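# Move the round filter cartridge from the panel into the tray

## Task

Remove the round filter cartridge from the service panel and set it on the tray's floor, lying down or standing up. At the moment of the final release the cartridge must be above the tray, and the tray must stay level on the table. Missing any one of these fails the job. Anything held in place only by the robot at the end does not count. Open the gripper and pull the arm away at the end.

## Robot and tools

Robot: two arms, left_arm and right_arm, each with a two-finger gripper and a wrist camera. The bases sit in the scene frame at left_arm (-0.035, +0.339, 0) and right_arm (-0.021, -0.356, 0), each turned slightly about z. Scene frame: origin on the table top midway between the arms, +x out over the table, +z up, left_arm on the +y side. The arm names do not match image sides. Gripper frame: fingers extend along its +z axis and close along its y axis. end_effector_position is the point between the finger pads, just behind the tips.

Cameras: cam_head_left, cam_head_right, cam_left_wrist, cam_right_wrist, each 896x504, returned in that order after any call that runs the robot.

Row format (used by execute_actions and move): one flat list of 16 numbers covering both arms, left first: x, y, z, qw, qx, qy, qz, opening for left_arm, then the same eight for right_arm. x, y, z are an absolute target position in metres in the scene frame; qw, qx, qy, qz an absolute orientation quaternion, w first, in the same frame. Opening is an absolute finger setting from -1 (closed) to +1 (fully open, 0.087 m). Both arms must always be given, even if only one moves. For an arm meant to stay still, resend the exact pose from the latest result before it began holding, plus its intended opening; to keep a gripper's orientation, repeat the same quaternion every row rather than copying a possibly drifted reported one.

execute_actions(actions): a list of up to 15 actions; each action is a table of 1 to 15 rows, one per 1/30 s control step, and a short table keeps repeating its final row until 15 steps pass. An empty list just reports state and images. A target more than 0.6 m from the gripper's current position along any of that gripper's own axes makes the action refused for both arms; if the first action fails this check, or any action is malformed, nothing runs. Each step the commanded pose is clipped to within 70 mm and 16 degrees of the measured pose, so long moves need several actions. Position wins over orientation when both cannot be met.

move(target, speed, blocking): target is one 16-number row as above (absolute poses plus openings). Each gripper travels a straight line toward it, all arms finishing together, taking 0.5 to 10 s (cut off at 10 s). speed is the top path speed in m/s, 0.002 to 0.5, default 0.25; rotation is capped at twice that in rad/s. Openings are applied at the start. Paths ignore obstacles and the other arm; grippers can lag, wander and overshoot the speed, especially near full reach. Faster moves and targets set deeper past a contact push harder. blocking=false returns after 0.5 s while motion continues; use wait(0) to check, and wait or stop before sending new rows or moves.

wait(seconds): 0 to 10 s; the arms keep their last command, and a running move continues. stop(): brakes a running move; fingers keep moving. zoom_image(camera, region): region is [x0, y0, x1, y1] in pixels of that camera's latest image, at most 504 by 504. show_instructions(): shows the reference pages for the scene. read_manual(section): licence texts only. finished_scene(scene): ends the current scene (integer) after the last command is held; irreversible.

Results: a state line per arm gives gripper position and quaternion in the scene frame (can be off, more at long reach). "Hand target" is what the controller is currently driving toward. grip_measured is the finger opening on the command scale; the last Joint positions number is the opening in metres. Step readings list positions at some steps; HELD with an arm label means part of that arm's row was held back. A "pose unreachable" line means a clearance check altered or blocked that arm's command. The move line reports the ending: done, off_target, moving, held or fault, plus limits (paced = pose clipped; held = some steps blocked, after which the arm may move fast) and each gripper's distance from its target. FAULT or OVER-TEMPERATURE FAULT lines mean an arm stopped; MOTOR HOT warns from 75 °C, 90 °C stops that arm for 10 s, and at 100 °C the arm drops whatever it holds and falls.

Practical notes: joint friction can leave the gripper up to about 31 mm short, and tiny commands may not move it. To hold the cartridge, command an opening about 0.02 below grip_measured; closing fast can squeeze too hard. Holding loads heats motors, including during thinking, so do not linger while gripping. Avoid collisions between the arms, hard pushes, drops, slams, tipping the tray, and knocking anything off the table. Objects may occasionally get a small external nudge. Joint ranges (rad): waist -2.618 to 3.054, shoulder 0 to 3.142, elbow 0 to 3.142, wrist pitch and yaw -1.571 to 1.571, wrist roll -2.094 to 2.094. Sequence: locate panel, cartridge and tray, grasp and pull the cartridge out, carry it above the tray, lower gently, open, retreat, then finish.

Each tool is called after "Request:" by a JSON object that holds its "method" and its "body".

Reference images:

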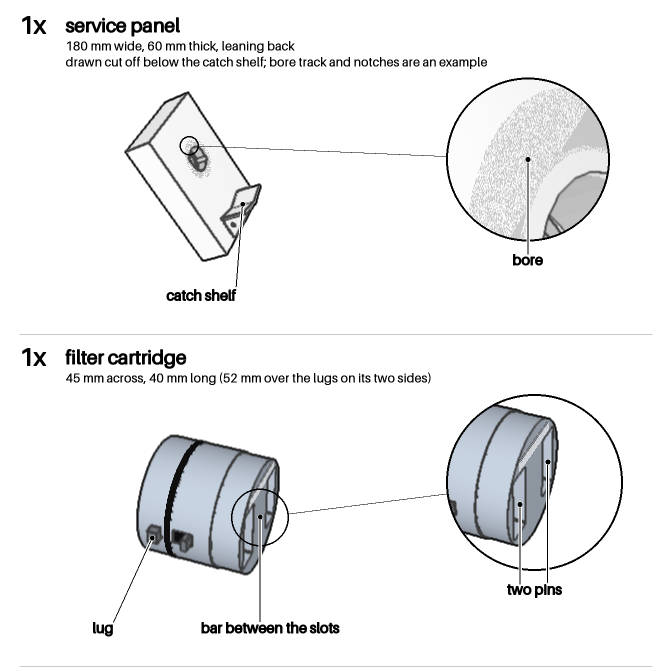

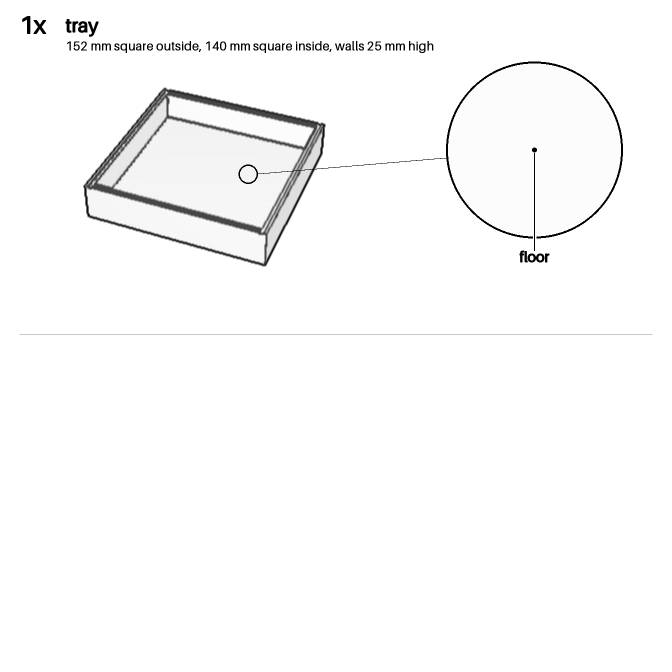

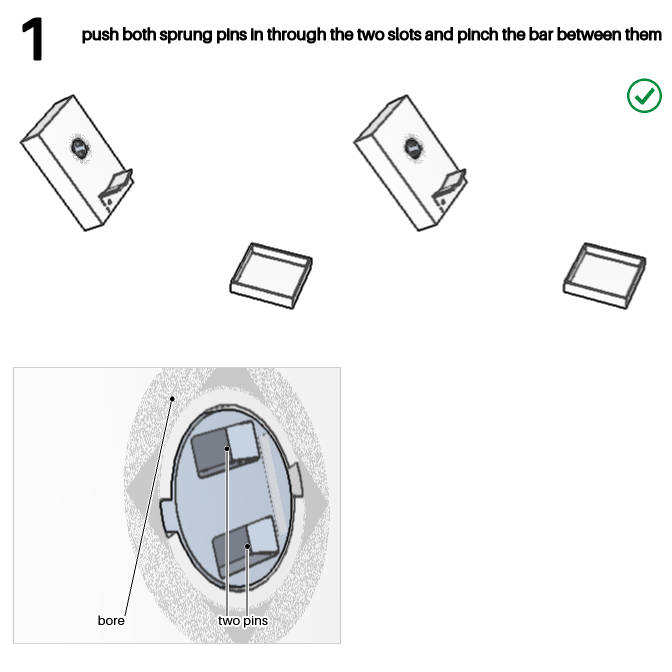

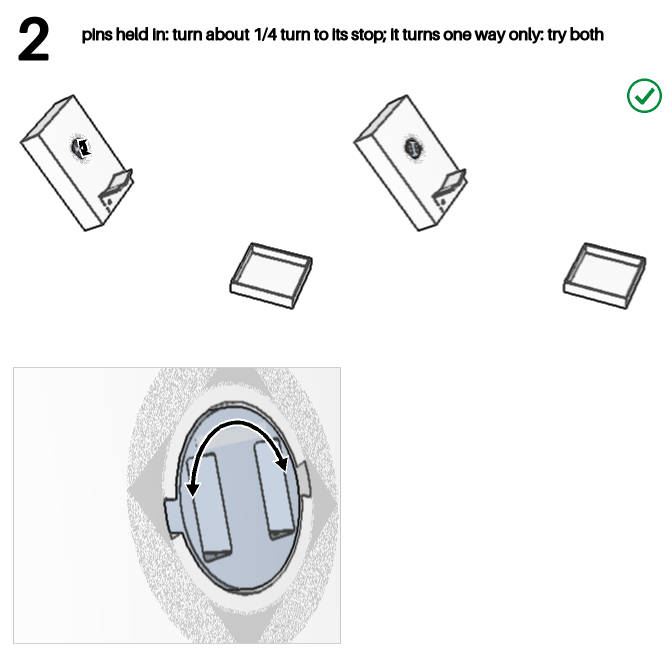

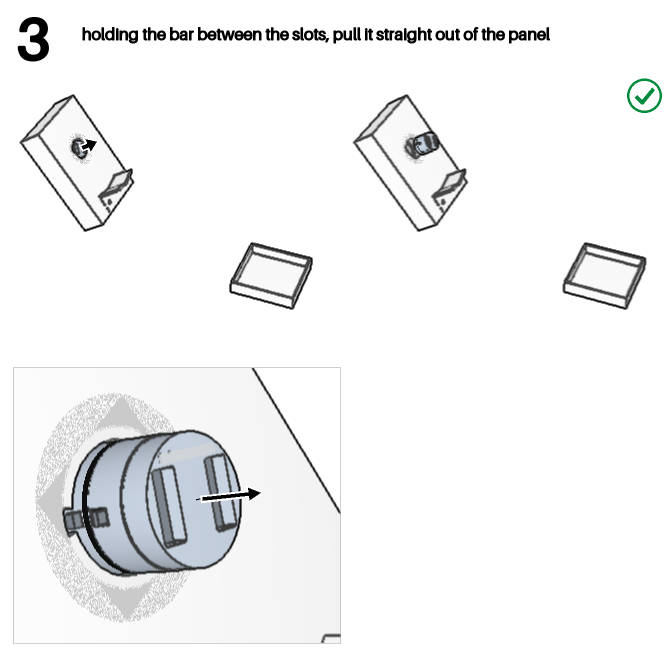

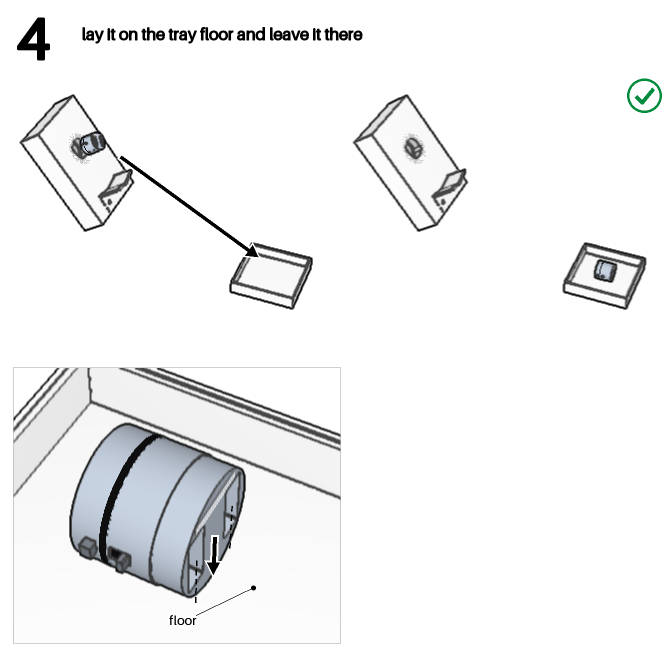

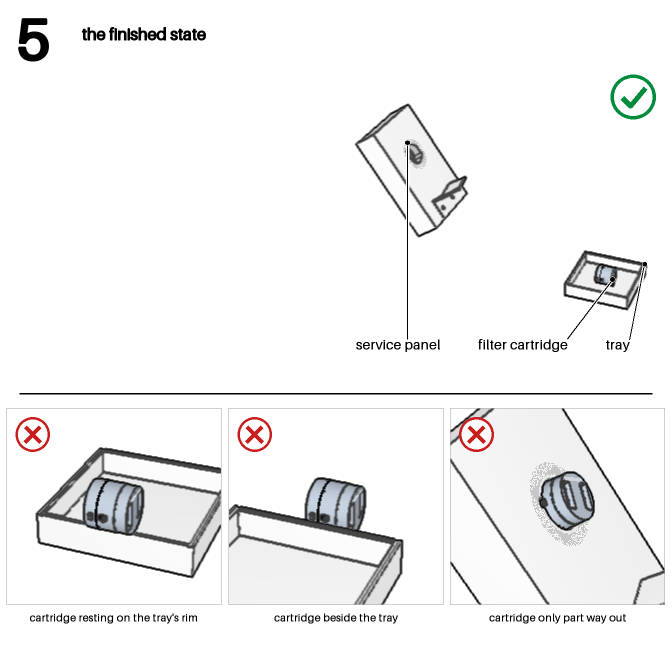

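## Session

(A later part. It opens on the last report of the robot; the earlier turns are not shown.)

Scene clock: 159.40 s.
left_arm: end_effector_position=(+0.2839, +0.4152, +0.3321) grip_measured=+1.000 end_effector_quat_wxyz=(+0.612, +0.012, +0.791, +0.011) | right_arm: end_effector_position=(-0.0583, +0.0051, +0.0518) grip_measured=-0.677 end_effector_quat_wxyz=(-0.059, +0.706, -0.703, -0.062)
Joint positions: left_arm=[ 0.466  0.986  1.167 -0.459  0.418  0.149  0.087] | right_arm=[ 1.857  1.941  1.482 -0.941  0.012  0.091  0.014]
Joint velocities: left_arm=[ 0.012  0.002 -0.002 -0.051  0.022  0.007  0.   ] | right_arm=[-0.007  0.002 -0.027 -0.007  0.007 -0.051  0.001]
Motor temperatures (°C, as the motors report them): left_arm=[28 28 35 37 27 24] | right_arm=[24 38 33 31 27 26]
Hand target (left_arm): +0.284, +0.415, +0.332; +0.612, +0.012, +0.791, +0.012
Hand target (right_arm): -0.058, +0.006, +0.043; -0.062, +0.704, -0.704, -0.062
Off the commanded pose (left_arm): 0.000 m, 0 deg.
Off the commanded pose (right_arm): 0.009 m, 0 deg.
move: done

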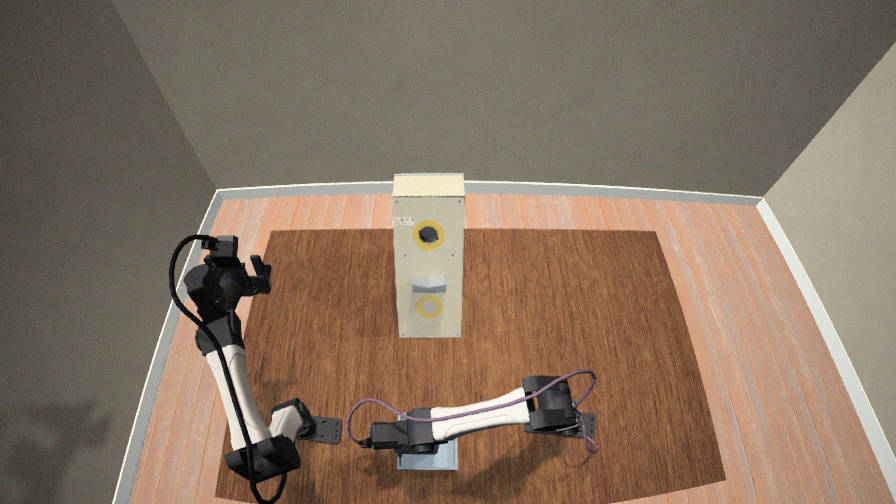

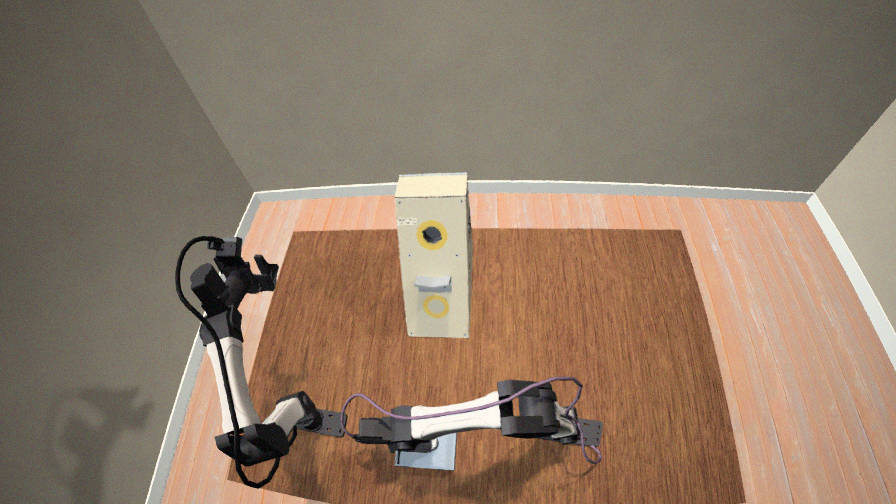

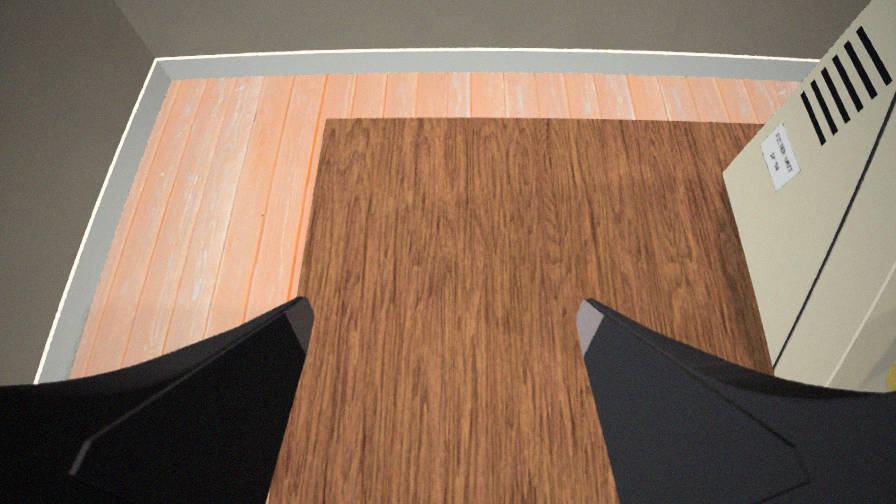

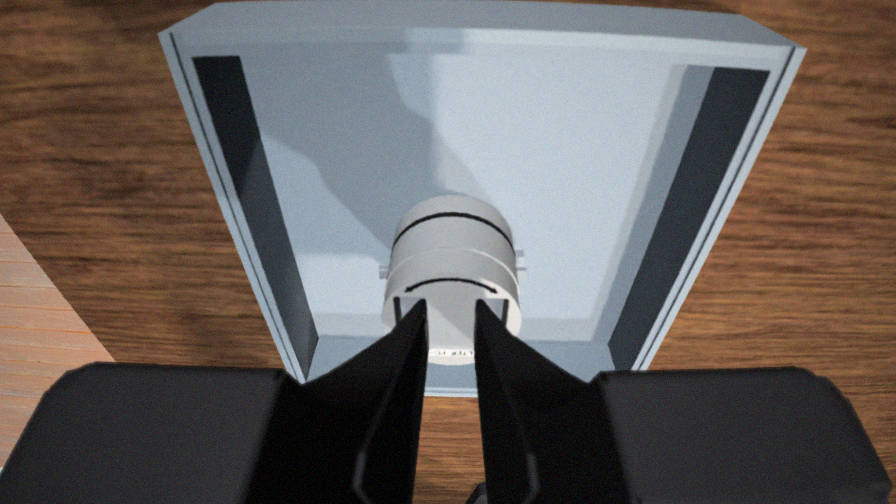

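Request:
{"method": "execute_actions", "body": {"actions": [[[0.2839,0.4153,0.3321,0.612,0.012,0.791,0.012,1,-0.058,0.005,0.034,-0.062,0.704,-0.704,-0.062,-0.70]]]}}

Scene clock: 160.80 s.
left_arm: end_effector_position=(+0.2839, +0.4152, +0.3321) grip_measured=+1.000 end_effector_quat_wxyz=(+0.612, +0.012, +0.791, +0.011) | right_arm: end_effector_position=(-0.0582, +0.0043, +0.0508) grip_measured=-0.677 end_effector_quat_wxyz=(-0.059, +0.706, -0.703, -0.062)
Joint positions: left_arm=[ 0.466  0.986  1.167 -0.459  0.418  0.149  0.087] | right_arm=[ 1.857  1.938  1.474 -0.935  0.012  0.091  0.014]
Joint velocities: left_arm=[ 0.032  0.007 -0.012  0.007 -0.051 -0.066  0.   ] | right_arm=[ 0.017  0.002 -0.007  0.022  0.037  0.022 -0.   ]
Motor temperatures (°C, as the motors report them): left_arm=[28 28 35 37 27 24] | right_arm=[24 38 33 31 27 26]
Hand target (left_arm): +0.284, +0.415, +0.332; +0.612, +0.012, +0.791, +0.012
Hand target (right_arm): -0.058, +0.005, +0.035; -0.061, +0.705, -0.704, -0.061
Off the commanded pose (left_arm): 0.000 m, 0 deg.
Off the commanded pose (right_arm): 0.017 m, 0 deg.
Step readings (end_effector_position):
0: left_arm (+0.2839, +0.4152, +0.3321) | right_arm (-0.0583, +0.0051, +0.0518)
1: left_arm (+0.2839, +0.4152, +0.3321) | right_arm (-0.0583, +0.0047, +0.0511)
2: left_arm (+0.2839, +0.4152, +0.3321) | right_arm (-0.0582, +0.0043, +0.0507)
4: left_arm (+0.2839, +0.4152, +0.3321) | right_arm (-0.0582, +0.0043, +0.0507)
8: left_arm (+0.2839, +0.4152, +0.3321) | right_arm (-0.0582, +0.0043, +0.0508)
15: end_effector_position above

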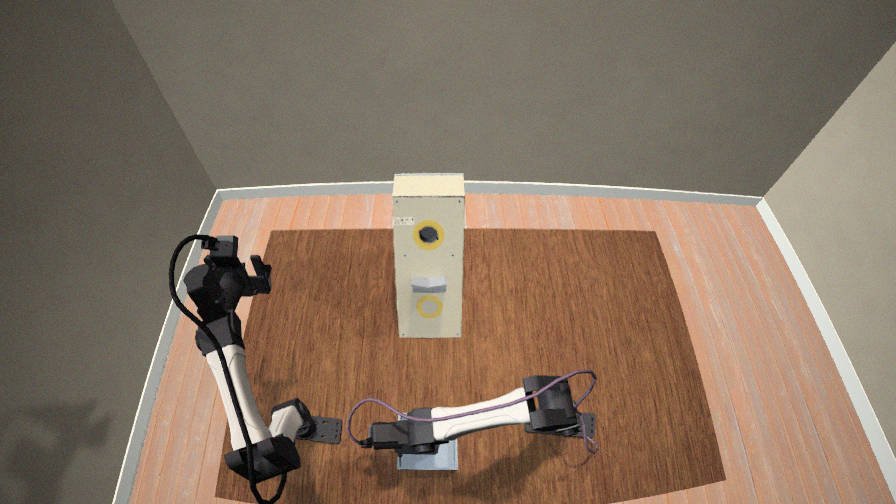

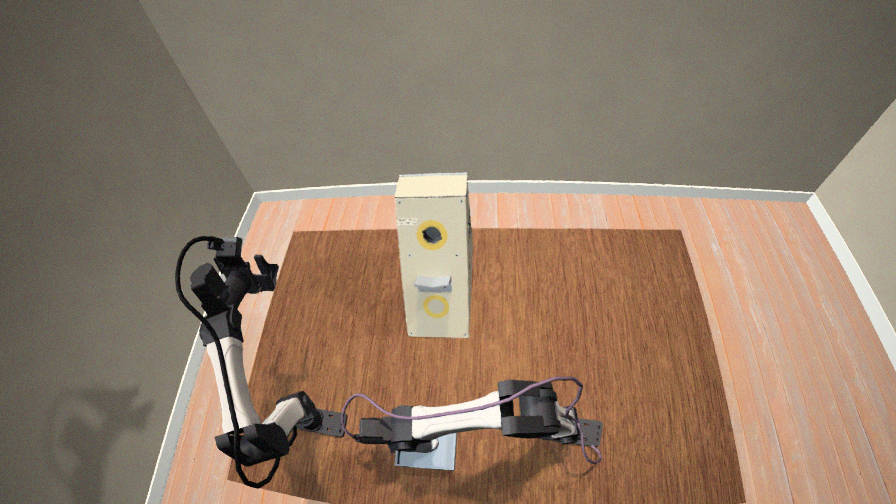

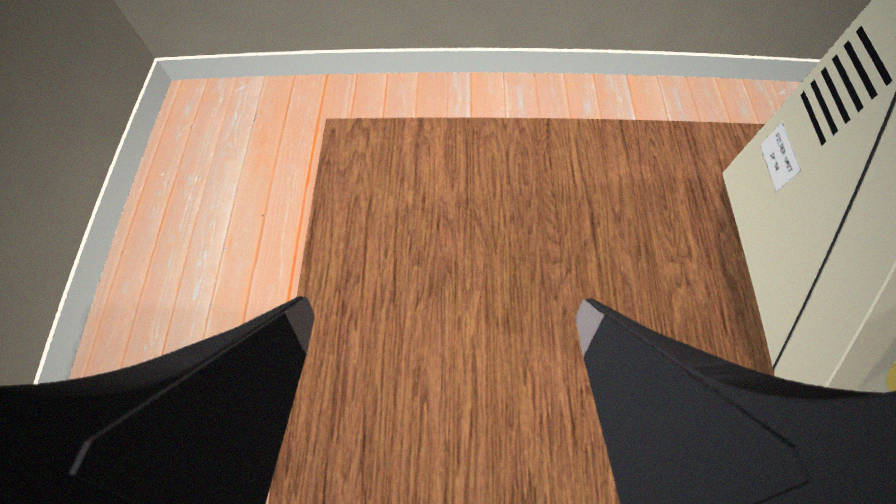

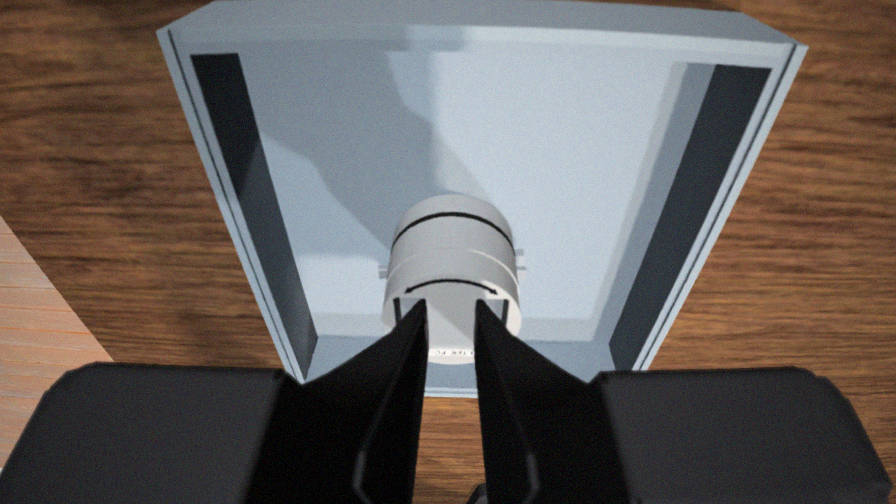

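Down. Release and lift.

Request:
{"method": "execute_actions", "body": {"actions": [[[0.2839,0.4153,0.3321,0.612,0.012,0.791,0.012,1,-0.058,0.004,0.048,-0.062,0.704,-0.704,-0.062,-0.60]]]}}

Request:
{"method": "move", "body": {"target": [0.2839,0.4153,0.3321,0.612,0.012,0.791,0.012,1,-0.058,0.0,0.11,-0.062,0.704,-0.704,-0.062,-0.60], "speed": 0.1}}

Request:
{"method": "move", "body": {"target": [0.2839,0.4153,0.3321,0.612,0.012,0.791,0.012,1,0.05,-0.15,0.17,-0.062,0.704,-0.704,-0.062,-0.60]}}

Scene clock: 172.13 s.
left_arm: end_effector_position=(+0.2839, +0.4152, +0.3321) grip_measured=+1.000 end_effector_quat_wxyz=(+0.612, +0.012, +0.791, +0.011) | right_arm: end_effector_position=(-0.0582, +0.0044, +0.0529) grip_measured=-0.601 end_effector_quat_wxyz=(-0.061, +0.706, -0.703, -0.064)
Joint positions: left_arm=[ 0.466  0.986  1.167 -0.459  0.418  0.149  0.087] | right_arm=[ 1.857  1.932  1.474 -0.936  0.012  0.091  0.017]
Joint velocities: left_arm=[ 0.017 -0.007 -0.027 -0.022 -0.081 -0.081  0.   ] | right_arm=[ 0.002 -0.002 -0.017  0.007 -0.022 -0.037  0.001]
Motor temperatures (°C, as the motors report them): left_arm=[28 27 35 37 27 24] | right_arm=[24 37 31 31 27 26]
Hand target (left_arm): +0.284, +0.415, +0.332; +0.612, +0.012, +0.791, +0.012
Hand target (right_arm): -0.058, +0.004, +0.048; -0.062, +0.704, -0.704, -0.062
Off the commanded pose (left_arm): 0.000 m, 0 deg.
Off the commanded pose (right_arm): 0.005 m, 0 deg.
Step readings (end_effector_position):
0: left_arm (+0.2839, +0.4152, +0.3321) | right_arm (-0.0582, +0.0043, +0.0508)
1: left_arm (+0.2839, +0.4152, +0.3321) | right_arm (-0.0582, +0.0043, +0.0512)
2: left_arm (+0.2839, +0.4152, +0.3321) | right_arm (-0.0582, +0.0044, +0.0516)
4: left_arm (+0.2839, +0.4152, +0.3321) | right_arm (-0.0582, +0.0045, +0.0526)
8: left_arm (+0.2839, +0.4152, +0.3321) | right_arm (-0.0582, +0.0044, +0.0529)
15: end_effector_position above

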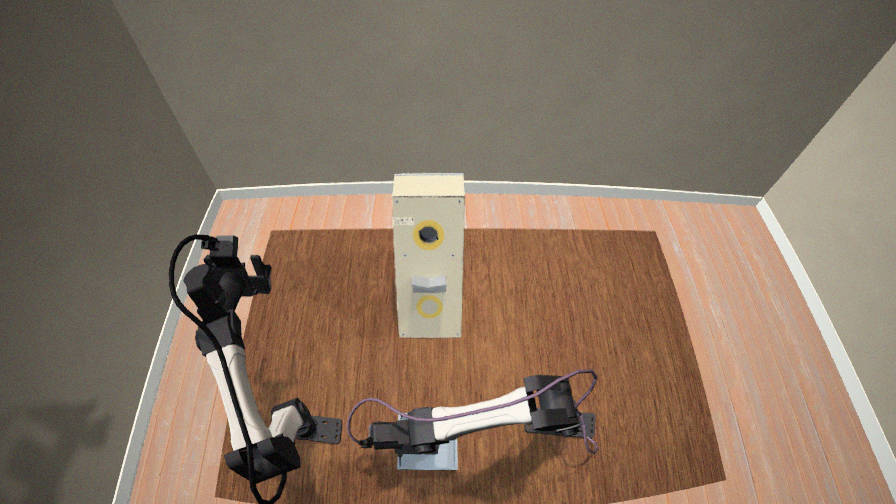

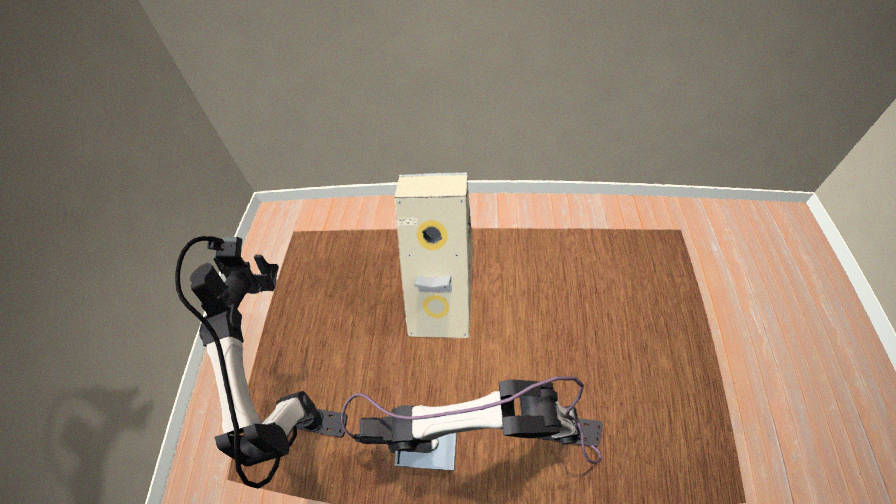

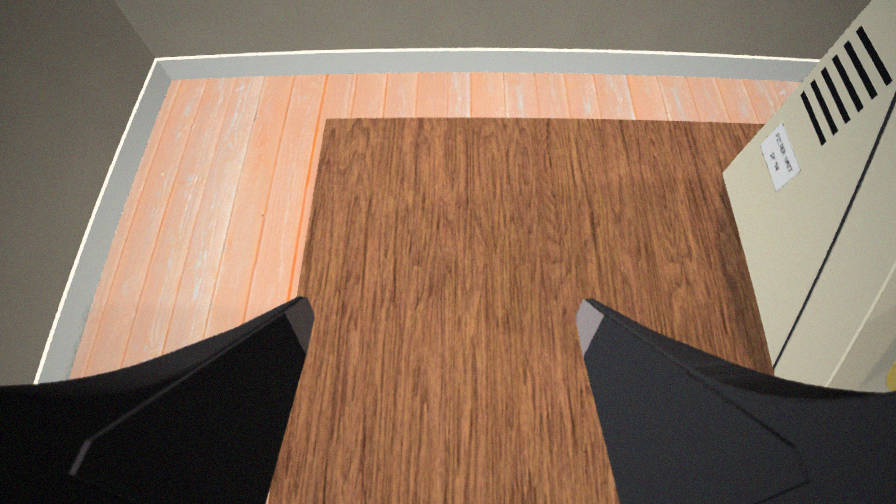

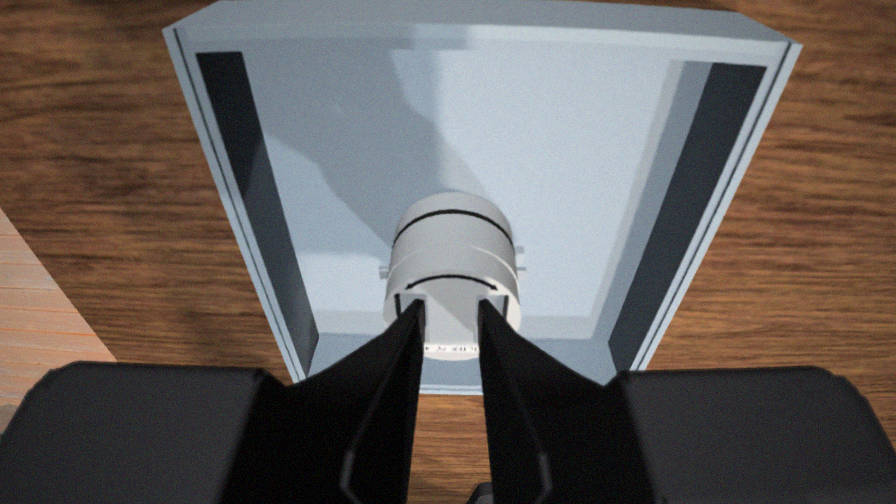

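Scene clock: 173.30 s.
left_arm: end_effector_position=(+0.2839, +0.4152, +0.3321) grip_measured=+1.000 end_effector_quat_wxyz=(+0.612, +0.012, +0.791, +0.011) | right_arm: end_effector_position=(-0.0572, -0.0063, +0.0991) grip_measured=-0.600 end_effector_quat_wxyz=(-0.051, +0.707, -0.704, -0.052)
Joint positions: left_arm=[ 0.466  0.986  1.167 -0.459  0.418  0.149  0.087] | right_arm=[ 1.857  1.899  1.613 -1.141  0.012  0.092  0.017]
Joint velocities: left_arm=[ 0.022  0.007 -0.022 -0.066  0.007  0.051  0.   ] | right_arm=[-0.002 -0.002  0.002 -0.037 -0.007 -0.007  0.001]
Motor temperatures (°C, as the motors report them): left_arm=[28 27 35 37 27 24] | right_arm=[24 37 31 31 27 26]
Hand target (left_arm): +0.284, +0.415, +0.332; +0.612, +0.012, +0.791, +0.012
Hand target (right_arm): -0.058, -0.001, +0.110; -0.062, +0.704, -0.704, -0.062
Off the commanded pose (left_arm): 0.000 m, 0 deg.
Off the commanded pose (right_arm): 0.013 m, 2 deg.
move: off_target (right_arm)

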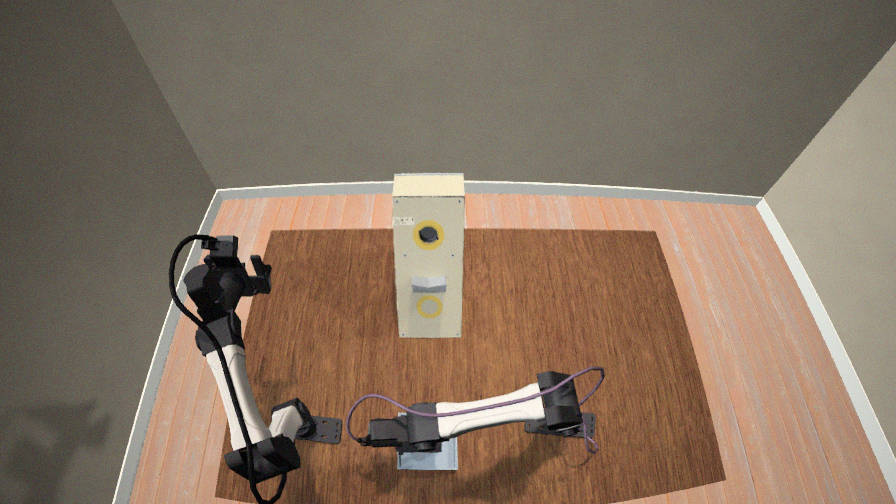

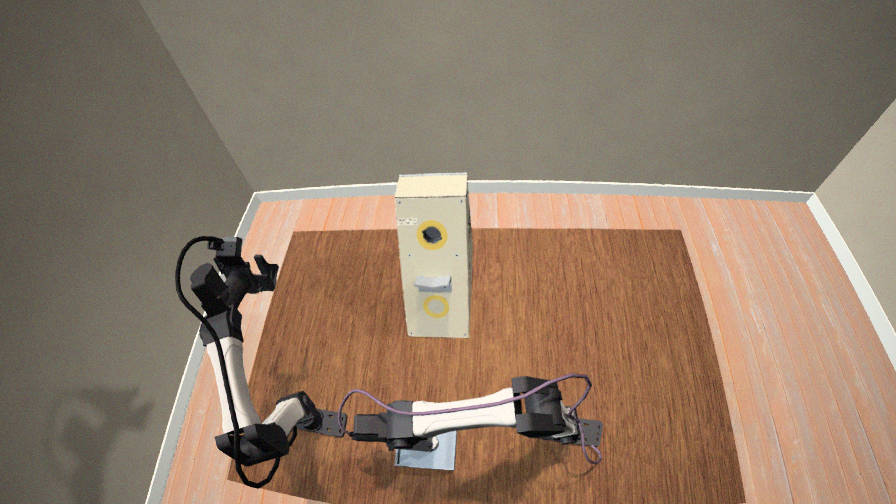

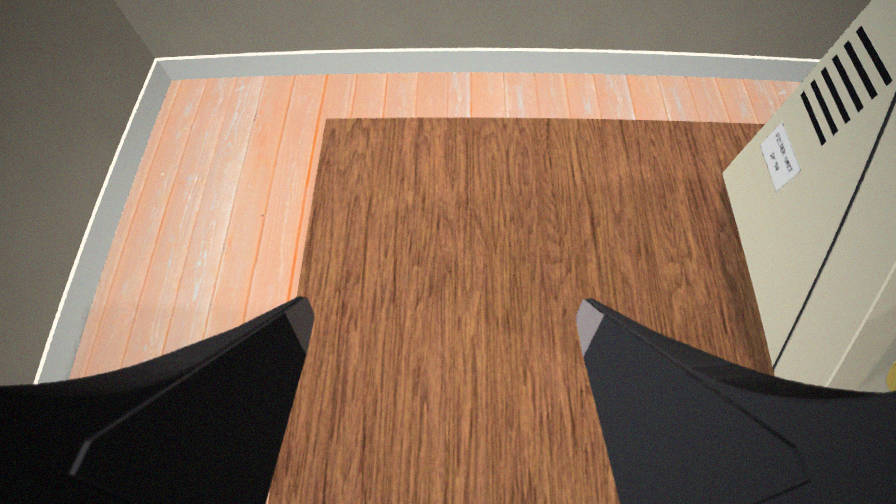

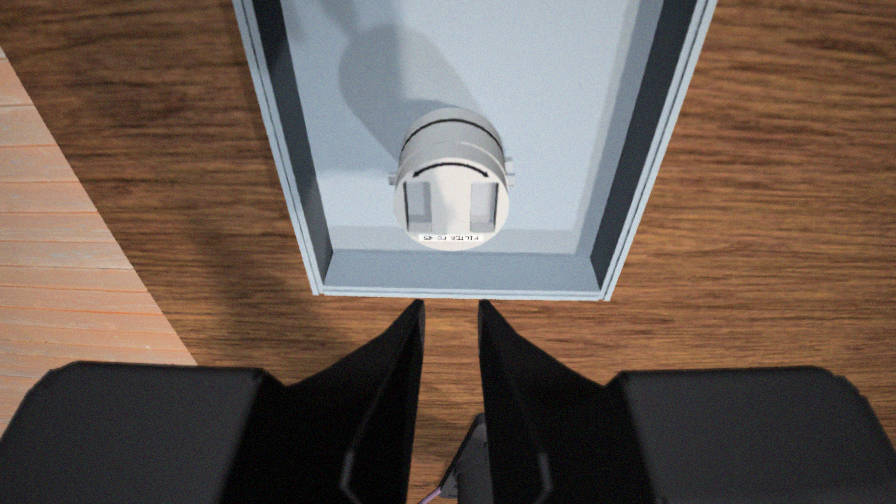

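Scene clock: 174.73 s.
left_arm: end_effector_position=(+0.2839, +0.4152, +0.3321) grip_measured=+1.000 end_effector_quat_wxyz=(+0.612, +0.012, +0.791, +0.011) | right_arm: end_effector_position=(+0.0518, -0.1457, +0.1743) grip_measured=-0.600 end_effector_quat_wxyz=(-0.077, +0.704, -0.704, -0.058)
Joint positions: left_arm=[ 0.466  0.986  1.167 -0.459  0.418  0.149  0.087] | right_arm=[ 1.456  1.373  1.352 -1.358 -0.032 -0.3    0.017]
Joint velocities: left_arm=[-0.002 -0.002  0.007  0.051 -0.037  0.007  0.   ] | right_arm=[ 0.002 -0.012 -0.002 -0.051 -0.007  0.007  0.001]
Motor temperatures (°C, as the motors report them): left_arm=[28 27 35 37 27 24] | right_arm=[24 37 31 31 27 26]
Hand target (left_arm): +0.284, +0.415, +0.332; +0.612, +0.012, +0.791, +0.012
Hand target (right_arm): +0.050, -0.153, +0.169; -0.063, +0.705, -0.704, -0.057
Off the commanded pose (left_arm): 0.000 m, 0 deg.
Off the commanded pose (right_arm): 0.006 m, 2 deg.
move: done

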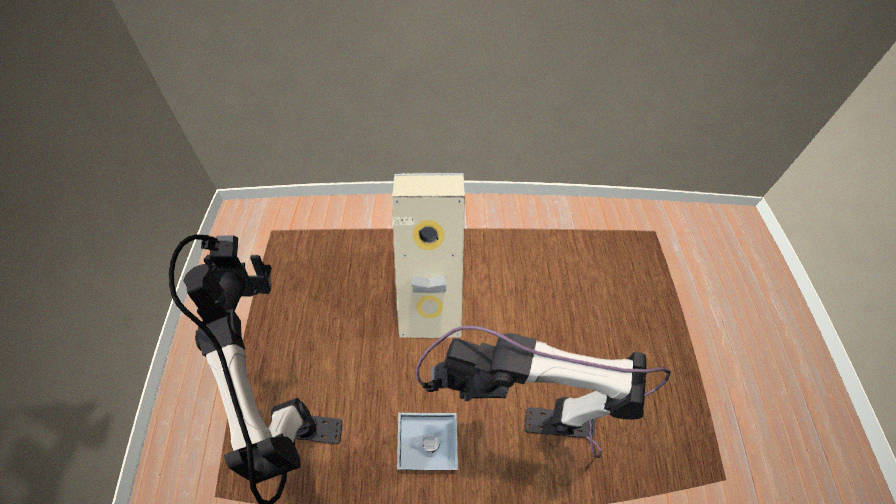

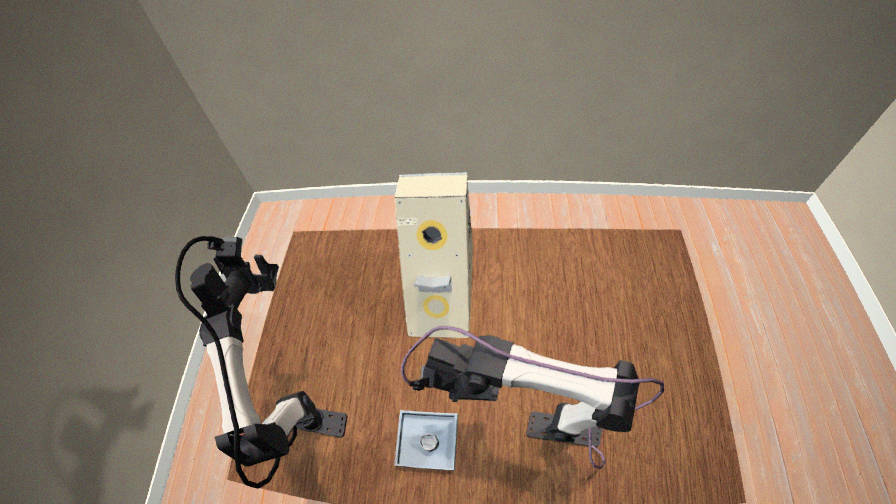

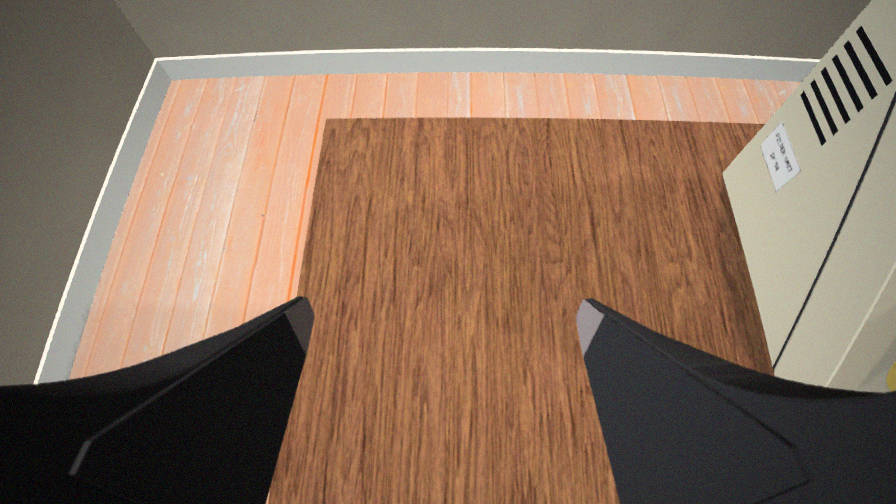

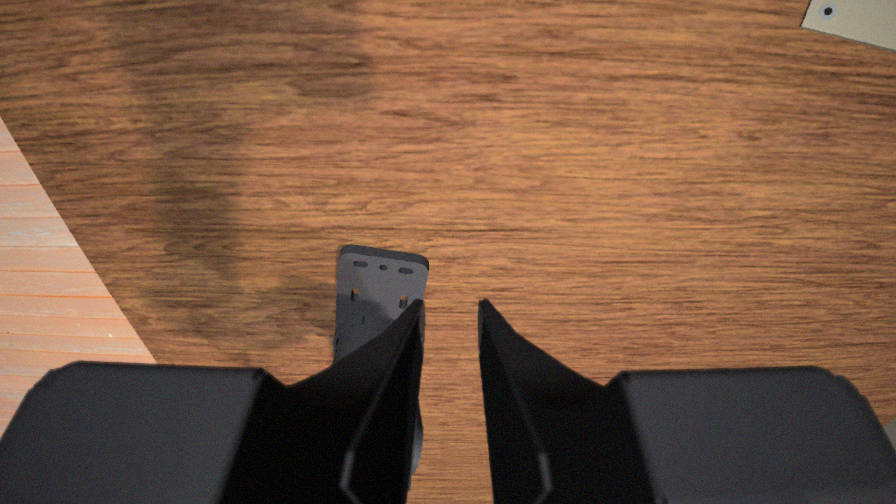

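Request:
{"method": "finished_scene", "body": {"scene": 1}}

The scene is finished: the task was done.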